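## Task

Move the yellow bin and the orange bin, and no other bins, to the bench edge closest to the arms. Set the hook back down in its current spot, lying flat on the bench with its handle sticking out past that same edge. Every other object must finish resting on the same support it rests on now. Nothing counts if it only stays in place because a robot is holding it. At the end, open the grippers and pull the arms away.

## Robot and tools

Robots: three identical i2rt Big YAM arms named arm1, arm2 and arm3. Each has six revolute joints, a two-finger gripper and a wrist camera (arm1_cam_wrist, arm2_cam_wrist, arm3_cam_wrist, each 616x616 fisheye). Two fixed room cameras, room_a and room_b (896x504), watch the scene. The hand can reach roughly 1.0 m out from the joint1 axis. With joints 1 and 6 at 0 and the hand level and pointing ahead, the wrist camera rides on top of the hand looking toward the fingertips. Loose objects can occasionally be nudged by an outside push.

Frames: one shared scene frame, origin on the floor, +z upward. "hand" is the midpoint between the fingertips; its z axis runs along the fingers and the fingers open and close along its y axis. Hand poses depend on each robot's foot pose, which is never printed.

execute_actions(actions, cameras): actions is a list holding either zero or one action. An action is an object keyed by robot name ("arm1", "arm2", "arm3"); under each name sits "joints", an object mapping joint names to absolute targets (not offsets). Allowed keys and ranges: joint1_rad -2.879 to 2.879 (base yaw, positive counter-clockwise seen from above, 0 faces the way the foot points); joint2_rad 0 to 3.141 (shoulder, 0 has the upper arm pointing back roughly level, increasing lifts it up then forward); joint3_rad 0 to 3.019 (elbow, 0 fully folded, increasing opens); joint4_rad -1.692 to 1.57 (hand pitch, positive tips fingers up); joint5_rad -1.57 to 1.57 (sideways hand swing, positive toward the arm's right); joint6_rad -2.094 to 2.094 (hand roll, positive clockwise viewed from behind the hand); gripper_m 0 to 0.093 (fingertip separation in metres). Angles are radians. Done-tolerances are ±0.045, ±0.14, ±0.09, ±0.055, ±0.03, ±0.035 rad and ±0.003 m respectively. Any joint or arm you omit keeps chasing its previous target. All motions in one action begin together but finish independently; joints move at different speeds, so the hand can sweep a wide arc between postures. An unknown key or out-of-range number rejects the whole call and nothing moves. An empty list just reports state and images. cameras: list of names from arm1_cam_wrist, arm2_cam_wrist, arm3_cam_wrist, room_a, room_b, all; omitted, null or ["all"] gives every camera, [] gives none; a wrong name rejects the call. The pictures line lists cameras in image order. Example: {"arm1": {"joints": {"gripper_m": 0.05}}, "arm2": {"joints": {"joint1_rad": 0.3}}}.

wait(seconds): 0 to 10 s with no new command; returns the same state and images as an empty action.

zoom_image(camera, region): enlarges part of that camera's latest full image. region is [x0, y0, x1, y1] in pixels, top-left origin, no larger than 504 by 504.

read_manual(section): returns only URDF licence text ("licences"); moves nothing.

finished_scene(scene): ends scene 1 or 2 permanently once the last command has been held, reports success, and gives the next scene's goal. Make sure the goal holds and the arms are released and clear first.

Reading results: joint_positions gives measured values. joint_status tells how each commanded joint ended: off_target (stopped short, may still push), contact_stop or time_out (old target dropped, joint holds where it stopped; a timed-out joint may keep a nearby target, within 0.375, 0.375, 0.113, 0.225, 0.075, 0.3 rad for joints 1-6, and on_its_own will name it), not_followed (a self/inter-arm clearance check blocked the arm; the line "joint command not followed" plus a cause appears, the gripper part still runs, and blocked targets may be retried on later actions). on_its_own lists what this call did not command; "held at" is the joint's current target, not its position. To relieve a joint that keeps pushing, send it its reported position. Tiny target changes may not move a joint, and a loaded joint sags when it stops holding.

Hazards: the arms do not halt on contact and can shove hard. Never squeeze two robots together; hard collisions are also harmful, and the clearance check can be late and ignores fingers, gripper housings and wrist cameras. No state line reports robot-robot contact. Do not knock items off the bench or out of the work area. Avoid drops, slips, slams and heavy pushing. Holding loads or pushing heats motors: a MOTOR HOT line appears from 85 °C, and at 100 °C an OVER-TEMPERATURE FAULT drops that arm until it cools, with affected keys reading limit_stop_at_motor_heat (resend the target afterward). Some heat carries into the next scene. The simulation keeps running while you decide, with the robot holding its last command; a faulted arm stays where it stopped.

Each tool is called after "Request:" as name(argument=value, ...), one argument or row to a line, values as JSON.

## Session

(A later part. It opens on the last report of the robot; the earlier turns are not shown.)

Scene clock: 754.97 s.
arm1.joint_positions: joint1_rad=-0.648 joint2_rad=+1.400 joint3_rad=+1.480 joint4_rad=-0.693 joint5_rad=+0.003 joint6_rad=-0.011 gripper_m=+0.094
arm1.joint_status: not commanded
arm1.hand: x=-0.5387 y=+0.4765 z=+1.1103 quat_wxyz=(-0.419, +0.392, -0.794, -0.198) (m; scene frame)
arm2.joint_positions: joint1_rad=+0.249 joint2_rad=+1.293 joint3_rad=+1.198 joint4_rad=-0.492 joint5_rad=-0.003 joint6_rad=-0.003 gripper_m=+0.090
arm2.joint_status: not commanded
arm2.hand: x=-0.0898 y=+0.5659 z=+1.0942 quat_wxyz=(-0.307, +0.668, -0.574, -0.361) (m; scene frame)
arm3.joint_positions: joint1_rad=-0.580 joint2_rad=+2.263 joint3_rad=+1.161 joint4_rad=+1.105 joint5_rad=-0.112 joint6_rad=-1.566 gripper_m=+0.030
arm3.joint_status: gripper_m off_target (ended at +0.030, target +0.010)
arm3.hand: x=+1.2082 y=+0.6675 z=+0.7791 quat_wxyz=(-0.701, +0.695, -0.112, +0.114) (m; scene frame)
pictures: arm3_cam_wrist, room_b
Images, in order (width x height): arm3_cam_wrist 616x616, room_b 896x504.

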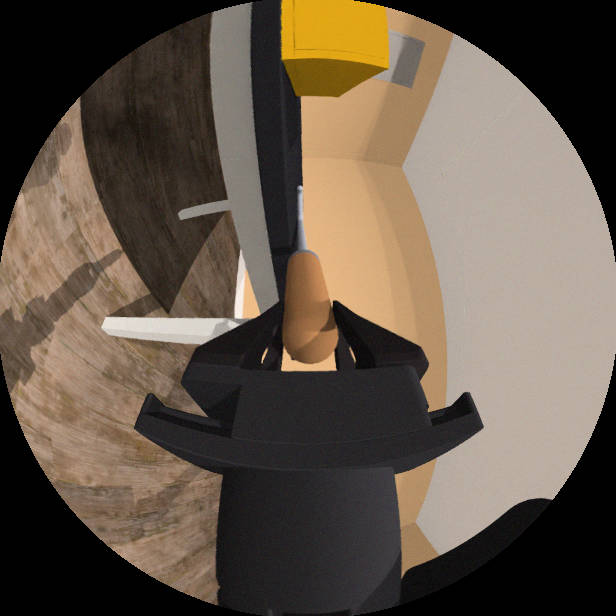

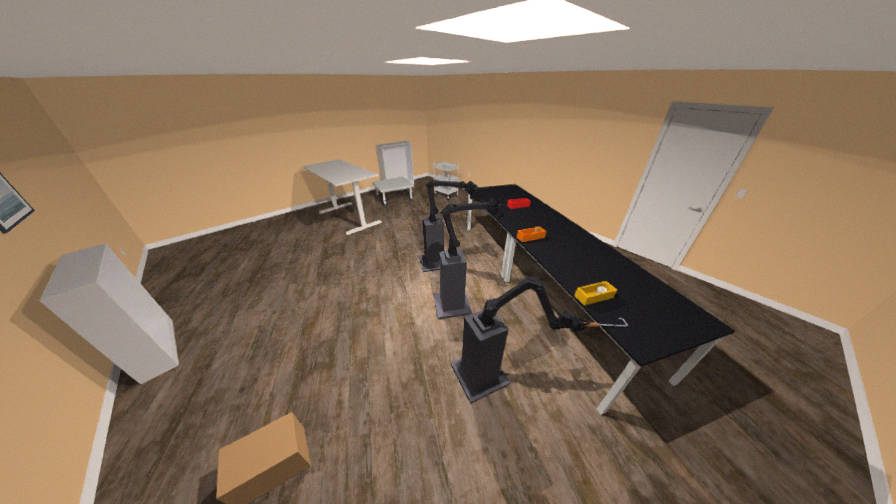

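Request:
zoom_image(
  camera="arm3_cam_wrist",
  region=[250, 165, 370, 385],
)

Request:
zoom_image(
  camera="room_b",
  region=[570, 295, 660, 345],
)

Region (250, 165, 370, 385) of arm3_cam_wrist's 616x616 image, scaled by 2.291, with more detail than that image has; it fills the left 275 columns of this view, and the rest is white.

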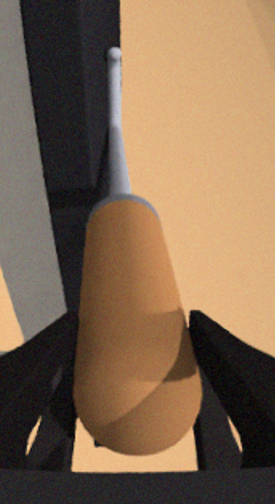

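Region (570, 295, 660, 345) of room_b's 896x504 image, scaled by 5.600, with more detail than that image has.

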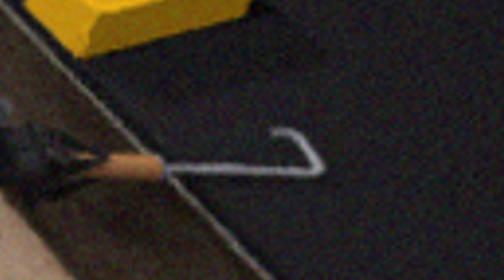

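Request:
execute_actions(
  actions=[
    {"arm3": {"joints": {"joint3_rad": 1.485}}},
  ],
  cameras=[],
)

Request:
execute_actions(
  actions=[
    {"arm3": {"joints": {"joint1_rad": -0.606, "joint5_rad": -0.206, "joint2_rad": 2.315, "joint4_rad": 0.99}}},
  ],
  cameras=["arm3_cam_wrist", "room_b"],
)

Request:
zoom_image(
  camera="room_b",
  region=[570, 295, 660, 345],
)

Scene clock: 771.63 s.
arm1.joint_positions: joint1_rad=-0.648 joint2_rad=+1.400 joint3_rad=+1.480 joint4_rad=-0.693 joint5_rad=+0.003 joint6_rad=-0.011 gripper_m=+0.094
arm1.joint_status: not commanded
arm1.hand: x=-0.5387 y=+0.4765 z=+1.1103 quat_wxyz=(-0.419, +0.392, -0.794, -0.198) (m; scene frame)
arm2.joint_positions: joint1_rad=+0.249 joint2_rad=+1.293 joint3_rad=+1.198 joint4_rad=-0.492 joint5_rad=-0.003 joint6_rad=-0.003 gripper_m=+0.090
arm2.joint_status: not commanded
arm2.hand: x=-0.0898 y=+0.5659 z=+1.0942 quat_wxyz=(-0.307, +0.668, -0.574, -0.361) (m; scene frame)
arm3.joint_positions: joint1_rad=-0.580 joint2_rad=+2.291 joint3_rad=+1.433 joint4_rad=+1.083 joint5_rad=-0.112 joint6_rad=-1.566 gripper_m=+0.030
arm3.joint_status: all done
arm3.hand: x=+1.2402 y=+0.7378 z=+0.8765 quat_wxyz=(-0.772, +0.615, -0.090, +0.134) (m; scene frame)
pictures: none
No camera images: the call's "cameras" was empty. Leave "cameras" out to get every camera's image.

Scene clock: 772.60 s.
arm1.joint_positions: joint1_rad=-0.648 joint2_rad=+1.400 joint3_rad=+1.480 joint4_rad=-0.693 joint5_rad=+0.003 joint6_rad=-0.011 gripper_m=+0.094
arm1.joint_status: not commanded
arm1.hand: x=-0.5387 y=+0.4765 z=+1.1103 quat_wxyz=(-0.419, +0.392, -0.794, -0.198) (m; scene frame)
arm2.joint_positions: joint1_rad=+0.249 joint2_rad=+1.293 joint3_rad=+1.198 joint4_rad=-0.492 joint5_rad=-0.003 joint6_rad=-0.003 gripper_m=+0.090
arm2.joint_status: not commanded
arm2.hand: x=-0.0898 y=+0.5659 z=+1.0942 quat_wxyz=(-0.307, +0.668, -0.574, -0.361) (m; scene frame)
arm3.joint_positions: joint1_rad=-0.600 joint2_rad=+2.340 joint3_rad=+1.433 joint4_rad=+0.958 joint5_rad=-0.207 joint6_rad=-1.566 gripper_m=+0.030
arm3.joint_status: all done
arm3.hand: x=+1.2406 y=+0.7389 z=+0.8074 quat_wxyz=(-0.720, +0.683, -0.080, +0.093) (m; scene frame)
pictures: arm3_cam_wrist, room_b
Images, in order (width x height): arm3_cam_wrist 616x616, room_b 896x504.

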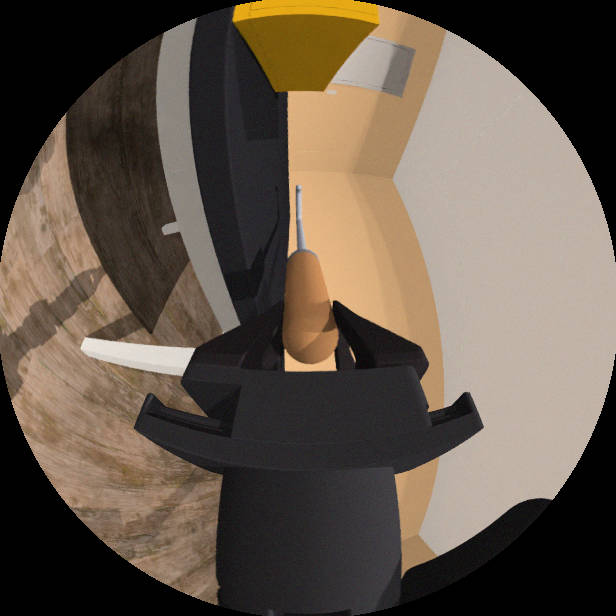

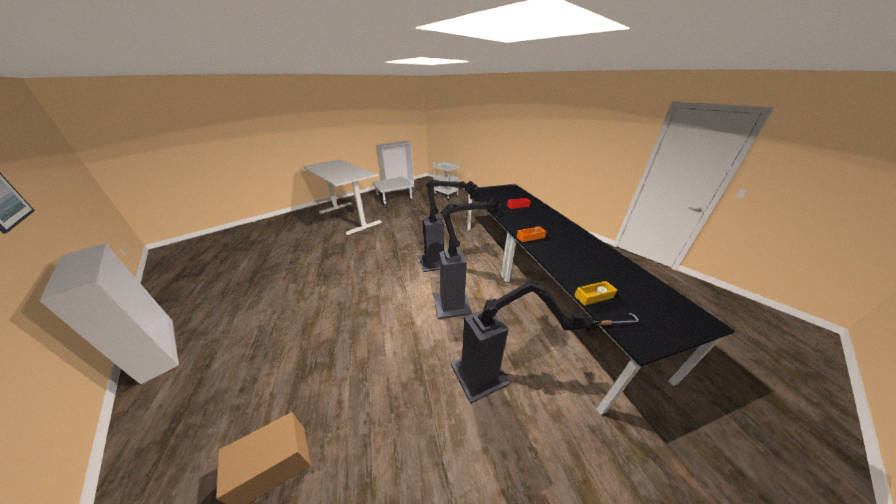

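Region (570, 295, 660, 345) of room_b's 896x504 image, scaled by 5.600, with more detail than that image has.

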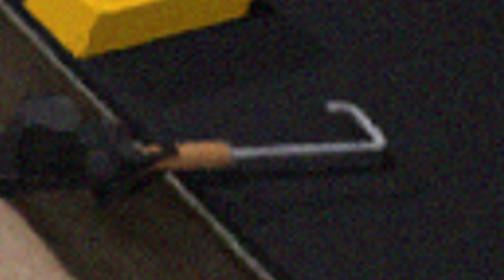

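Request:
execute_actions(
  actions=[
    {"arm3": {"joints": {"joint3_rad": 1.44, "joint2_rad": 2.34}}},
  ],
  cameras=["arm3_cam_wrist", "room_b"],
)

Request:
zoom_image(
  camera="room_b",
  region=[570, 295, 660, 345],
)

Scene clock: 779.73 s.
arm1.joint_positions: joint1_rad=-0.648 joint2_rad=+1.400 joint3_rad=+1.480 joint4_rad=-0.693 joint5_rad=+0.003 joint6_rad=-0.011 gripper_m=+0.094
arm1.joint_status: not commanded
arm1.hand: x=-0.5387 y=+0.4765 z=+1.1103 quat_wxyz=(-0.419, +0.392, -0.794, -0.198) (m; scene frame)
arm2.joint_positions: joint1_rad=+0.249 joint2_rad=+1.293 joint3_rad=+1.198 joint4_rad=-0.492 joint5_rad=-0.003 joint6_rad=-0.003 gripper_m=+0.090
arm2.joint_status: not commanded
arm2.hand: x=-0.0898 y=+0.5659 z=+1.0942 quat_wxyz=(-0.307, +0.668, -0.574, -0.361) (m; scene frame)
arm3.joint_positions: joint1_rad=-0.600 joint2_rad=+2.351 joint3_rad=+1.417 joint4_rad=+0.958 joint5_rad=-0.207 joint6_rad=-1.566 gripper_m=+0.030
arm3.joint_status: all done
arm3.hand: x=+1.2383 y=+0.7340 z=+0.7914 quat_wxyz=(-0.712, +0.692, -0.083, +0.090) (m; scene frame)
pictures: arm3_cam_wrist, room_b
Images, in order (width x height): arm3_cam_wrist 616x616, room_b 896x504.

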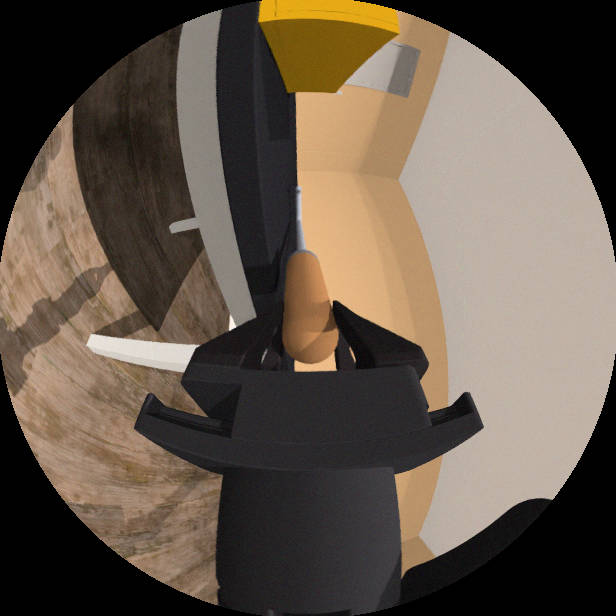

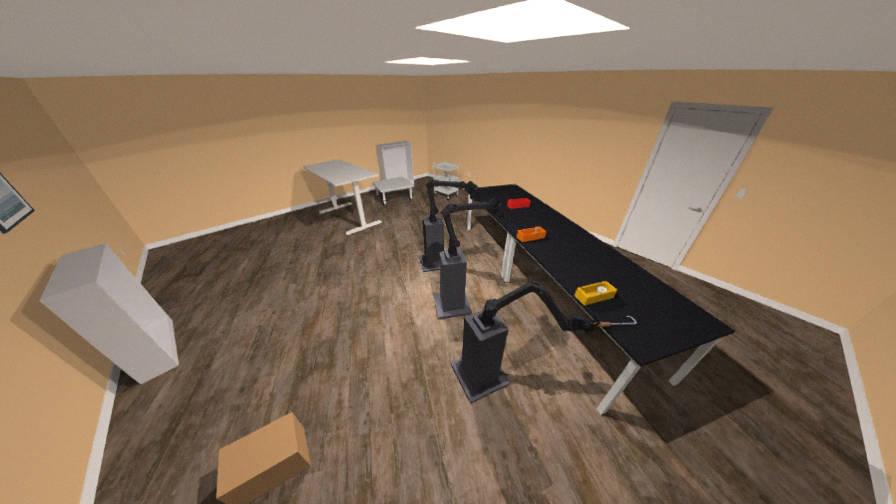

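Region (570, 295, 660, 345) of room_b's 896x504 image, scaled by 5.600, with more detail than that image has.

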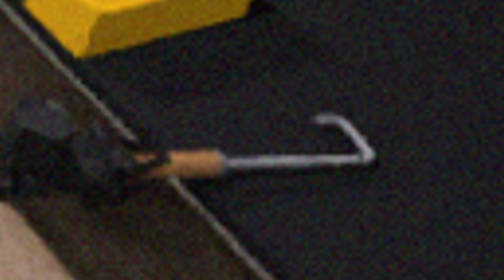

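Request:
execute_actions(
  actions=[
    {"arm3": {"joints": {"joint2_rad": 2.366}}},
  ],
  cameras=["arm3_cam_wrist", "room_b"],
)

Request:
zoom_image(
  camera="room_b",
  region=[570, 295, 660, 345],
)

Scene clock: 782.63 s.
arm1.joint_positions: joint1_rad=-0.648 joint2_rad=+1.400 joint3_rad=+1.480 joint4_rad=-0.693 joint5_rad=+0.003 joint6_rad=-0.011 gripper_m=+0.094
arm1.joint_status: not commanded
arm1.hand: x=-0.5387 y=+0.4765 z=+1.1103 quat_wxyz=(-0.419, +0.392, -0.794, -0.198) (m; scene frame)
arm2.joint_positions: joint1_rad=+0.249 joint2_rad=+1.293 joint3_rad=+1.198 joint4_rad=-0.492 joint5_rad=-0.003 joint6_rad=-0.003 gripper_m=+0.090
arm2.joint_status: not commanded
arm2.hand: x=-0.0898 y=+0.5659 z=+1.0942 quat_wxyz=(-0.307, +0.668, -0.574, -0.361) (m; scene frame)
arm3.joint_positions: joint1_rad=-0.600 joint2_rad=+2.366 joint3_rad=+1.417 joint4_rad=+0.961 joint5_rad=-0.207 joint6_rad=-1.567 gripper_m=+0.030
arm3.joint_status: all done
arm3.hand: x=+1.2379 y=+0.7329 z=+0.7806 quat_wxyz=(-0.708, +0.696, -0.084, +0.089) (m; scene frame)
pictures: arm3_cam_wrist, room_b
Images, in order (width x height): arm3_cam_wrist 616x616, room_b 896x504.

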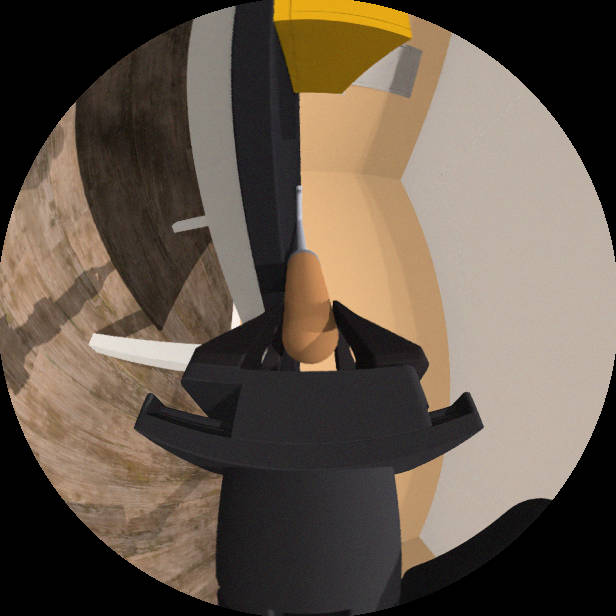

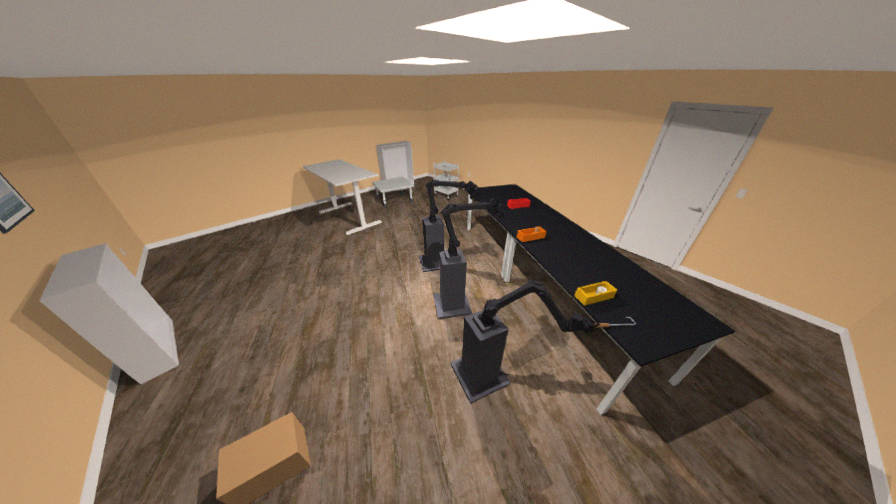

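Region (570, 295, 660, 345) of room_b's 896x504 image, scaled by 5.600, with more detail than that image has.

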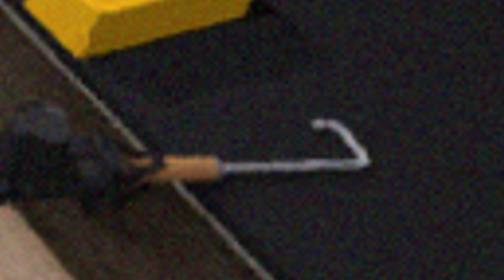

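Request:
execute_actions(
  actions=[
    {"arm3": {"joints": {"gripper_m": 0.09}}},
  ],
  cameras=["arm3_cam_wrist"],
)

Request:
execute_actions(
  actions=[
    {"arm3": {"joints": {"joint1_rad": -0.85}}},
  ],
  cameras=["arm3_cam_wrist", "room_b"],
)

Scene clock: 788.10 s.
arm1.joint_positions: joint1_rad=-0.648 joint2_rad=+1.400 joint3_rad=+1.480 joint4_rad=-0.693 joint5_rad=+0.003 joint6_rad=-0.011 gripper_m=+0.094
arm1.joint_status: not commanded
arm1.hand: x=-0.5387 y=+0.4765 z=+1.1103 quat_wxyz=(-0.419, +0.392, -0.794, -0.198) (m; scene frame)
arm2.joint_positions: joint1_rad=+0.249 joint2_rad=+1.293 joint3_rad=+1.198 joint4_rad=-0.492 joint5_rad=-0.003 joint6_rad=-0.003 gripper_m=+0.090
arm2.joint_status: not commanded
arm2.hand: x=-0.0898 y=+0.5659 z=+1.0942 quat_wxyz=(-0.307, +0.668, -0.574, -0.361) (m; scene frame)
arm3.joint_positions: joint1_rad=-0.600 joint2_rad=+2.365 joint3_rad=+1.417 joint4_rad=+0.976 joint5_rad=-0.207 joint6_rad=-1.567 gripper_m=+0.090
arm3.joint_status: all done
arm3.hand: x=+1.2378 y=+0.7328 z=+0.7844 quat_wxyz=(-0.713, +0.691, -0.083, +0.091) (m; scene frame)
pictures: arm3_cam_wrist
Images, in order (width x height): arm3_cam_wrist 616x616.

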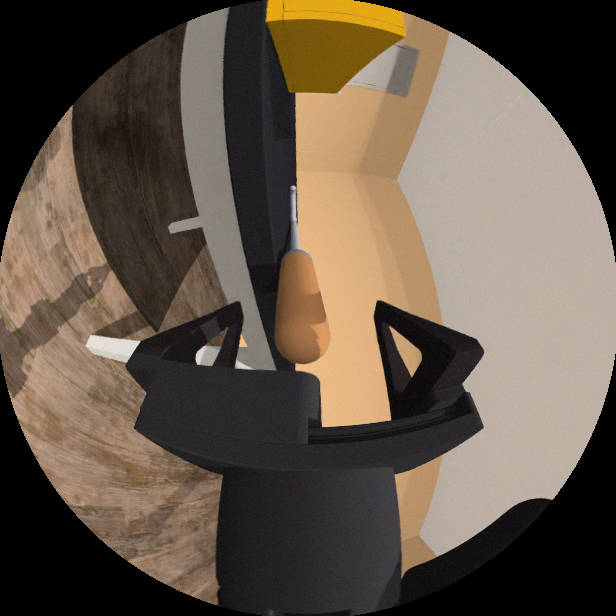

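Scene clock: 789.73 s.
arm1.joint_positions: joint1_rad=-0.648 joint2_rad=+1.400 joint3_rad=+1.480 joint4_rad=-0.693 joint5_rad=+0.003 joint6_rad=-0.011 gripper_m=+0.094
arm1.joint_status: not commanded
arm1.hand: x=-0.5387 y=+0.4765 z=+1.1103 quat_wxyz=(-0.419, +0.392, -0.794, -0.198) (m; scene frame)
arm2.joint_positions: joint1_rad=+0.249 joint2_rad=+1.293 joint3_rad=+1.198 joint4_rad=-0.492 joint5_rad=-0.003 joint6_rad=-0.003 gripper_m=+0.090
arm2.joint_status: not commanded
arm2.hand: x=-0.0898 y=+0.5659 z=+1.0942 quat_wxyz=(-0.307, +0.668, -0.574, -0.361) (m; scene frame)
arm3.joint_positions: joint1_rad=-0.843 joint2_rad=+2.365 joint3_rad=+1.417 joint4_rad=+0.976 joint5_rad=-0.205 joint6_rad=-1.567 gripper_m=+0.090
arm3.joint_status: all done
arm3.hand: x=+1.4065 y=+0.6340 z=+0.7851 quat_wxyz=(-0.697, +0.675, -0.167, +0.176) (m; scene frame)
pictures: arm3_cam_wrist, room_b
Images, in order (width x height): arm3_cam_wrist 616x616, room_b 896x504.

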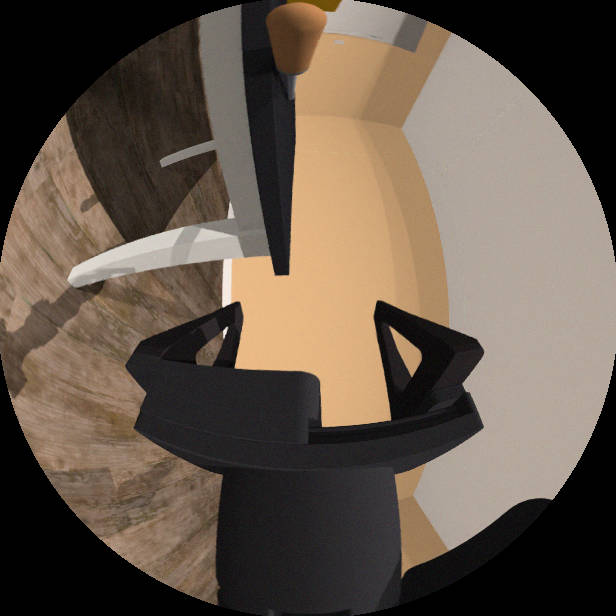

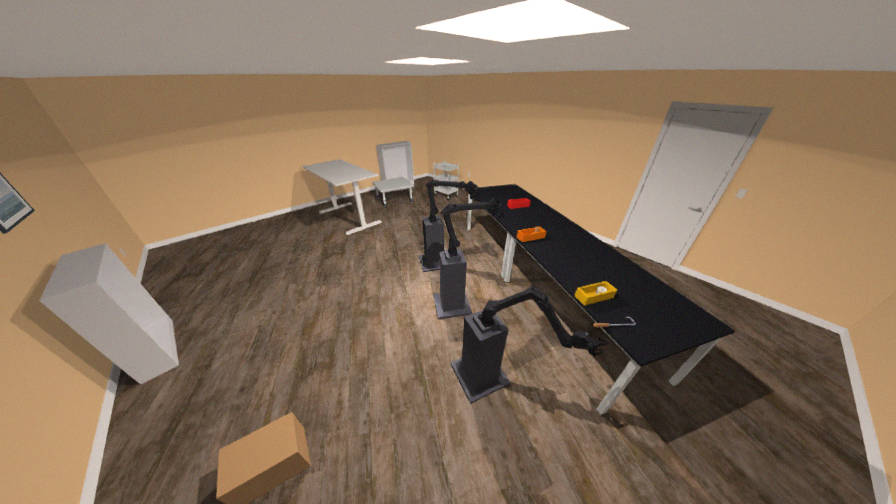

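Request:
execute_actions(
  actions=[
    {"arm3": {"joints": {"joint2_rad": 1.4, "joint3_rad": 1.3, "joint4_rad": -0.5, "joint6_rad": 0.0}}},
  ],
)

Scene clock: 797.13 s.
arm1.joint_positions: joint1_rad=-0.648 joint2_rad=+1.400 joint3_rad=+1.480 joint4_rad=-0.693 joint5_rad=+0.003 joint6_rad=-0.011 gripper_m=+0.094
arm1.joint_status: not commanded
arm1.hand: x=-0.5387 y=+0.4765 z=+1.1103 quat_wxyz=(-0.419, +0.392, -0.794, -0.198) (m; scene frame)
arm2.joint_positions: joint1_rad=+0.249 joint2_rad=+1.293 joint3_rad=+1.198 joint4_rad=-0.492 joint5_rad=-0.003 joint6_rad=-0.003 gripper_m=+0.090
arm2.joint_status: not commanded
arm2.hand: x=-0.0898 y=+0.5659 z=+1.0942 quat_wxyz=(-0.307, +0.668, -0.574, -0.361) (m; scene frame)
arm3.joint_positions: joint1_rad=-0.843 joint2_rad=+1.390 joint3_rad=+1.296 joint4_rad=-0.491 joint5_rad=-0.205 joint6_rad=-0.016 gripper_m=+0.090
arm3.joint_status: all done
arm3.hand: x=+1.2751 y=+0.4776 z=+1.0857 quat_wxyz=(-0.394, +0.422, -0.768, -0.278) (m; scene frame)
pictures: arm1_cam_wrist, arm2_cam_wrist, arm3_cam_wrist, room_a, room_b
Images, in order (width x height): arm1_cam_wrist 616x616, arm2_cam_wrist 616x616, arm3_cam_wrist 616x616, room_a 896x504, room_b 896x504.

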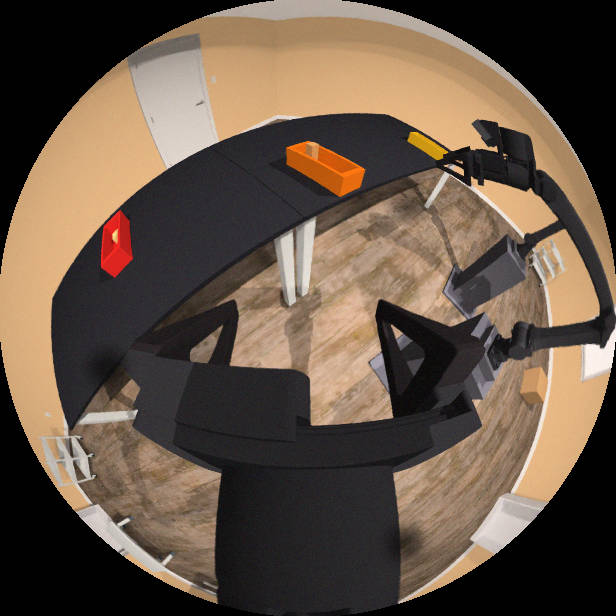

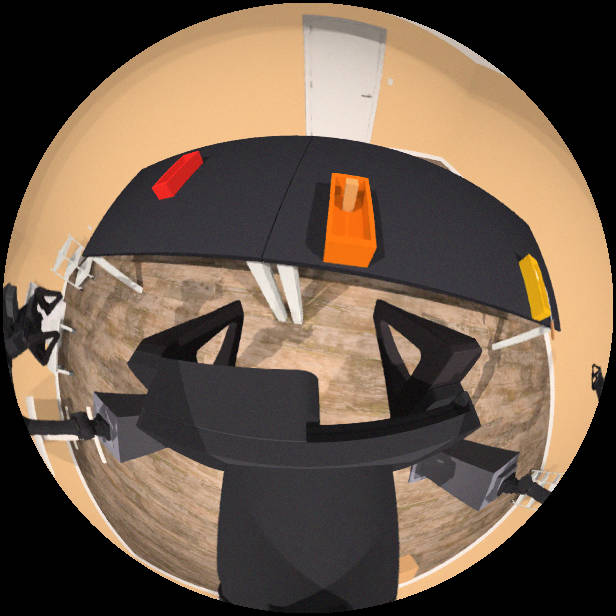

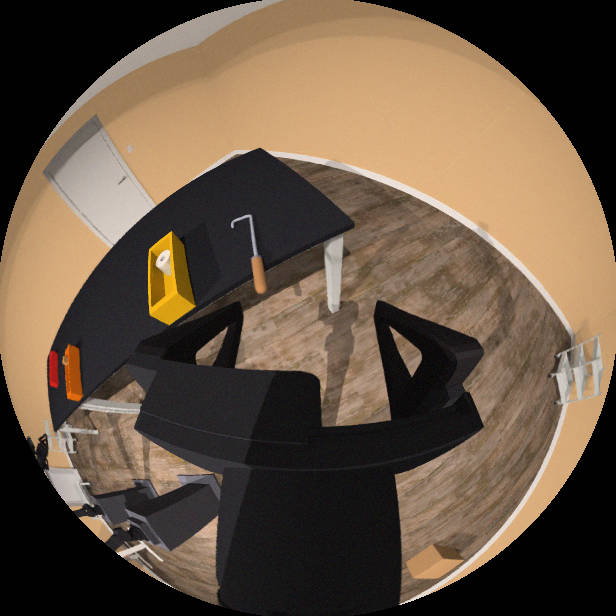

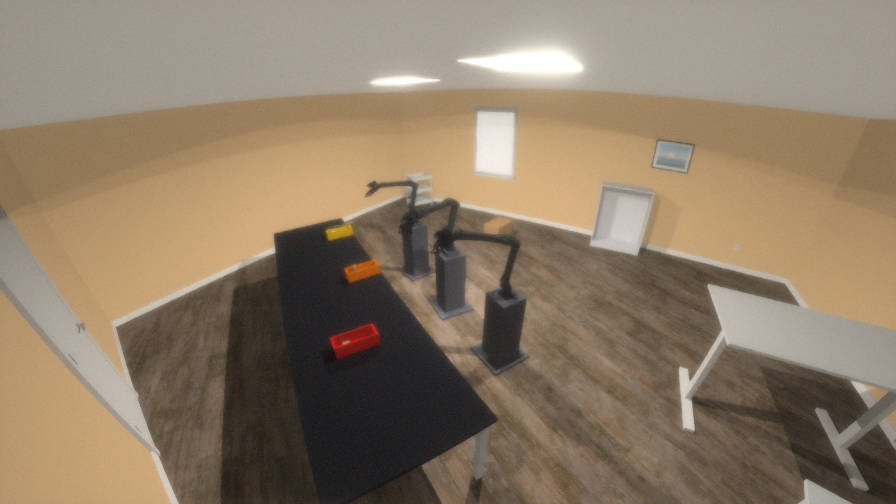

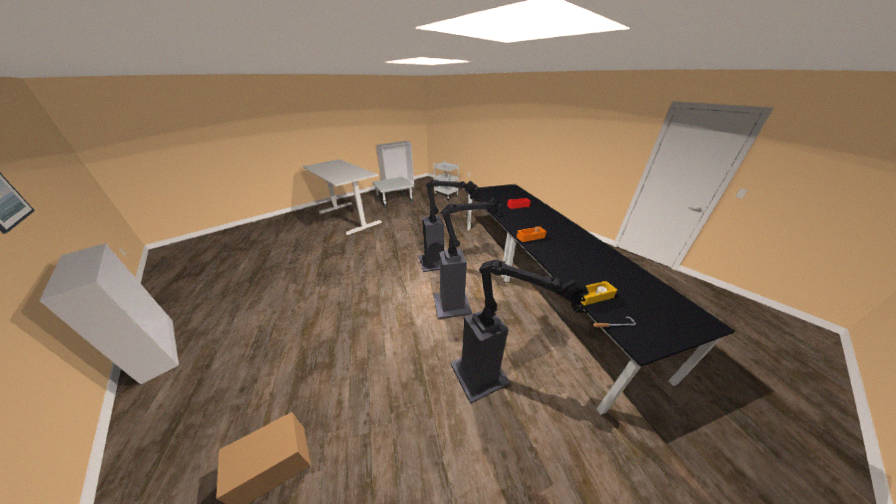

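Request:
zoom_image(
  camera="arm3_cam_wrist",
  region=[125, 265, 235, 345],
)

Request:
zoom_image(
  camera="arm2_cam_wrist",
  region=[295, 225, 405, 290],
)

Region (125, 265, 235, 345) of arm3_cam_wrist's 616x616 image, scaled by 4.582, with more detail than that image has; it fills the top 367 rows of this view, and the rest is white.

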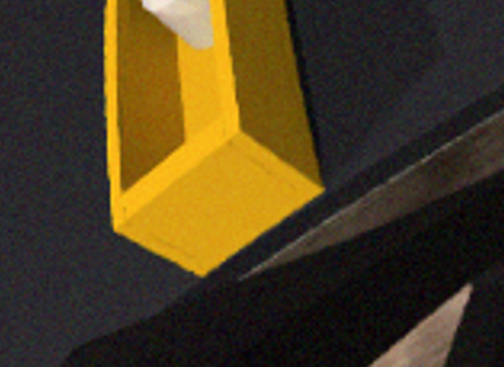

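Region (295, 225, 405, 290) of arm2_cam_wrist's 616x616 image, scaled by 4.582, with more detail than that image has; it fills the top 298 rows of this view, and the rest is white.

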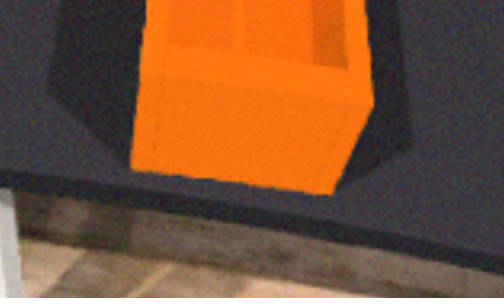

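Request:
zoom_image(
  camera="room_a",
  region=[320, 215, 400, 285],
)

Request:
zoom_image(
  camera="arm2_cam_wrist",
  region=[500, 280, 570, 340],
)

Region (320, 215, 400, 285) of room_a's 896x504 image, scaled by 6.300, with more detail than that image has; it fills the top 441 rows of this view, and the rest is white.

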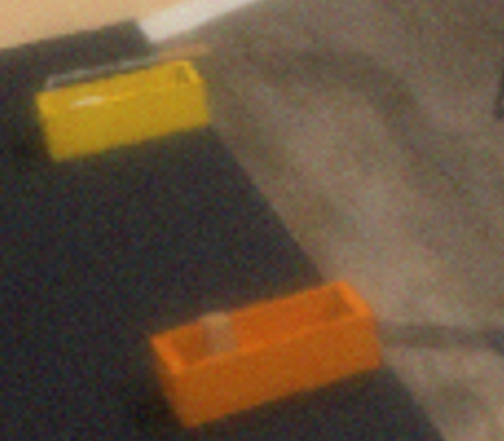

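Region (500, 280, 570, 340) of arm2_cam_wrist's 616x616 image, scaled by 7.200, with more detail than that image has; it fills the top 432 rows of this view, and the rest is white.

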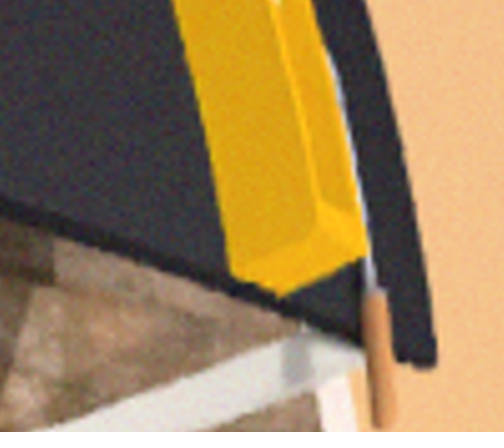

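Request:
finished_scene(
  scene=2,
)

The scene is finished: the task was done.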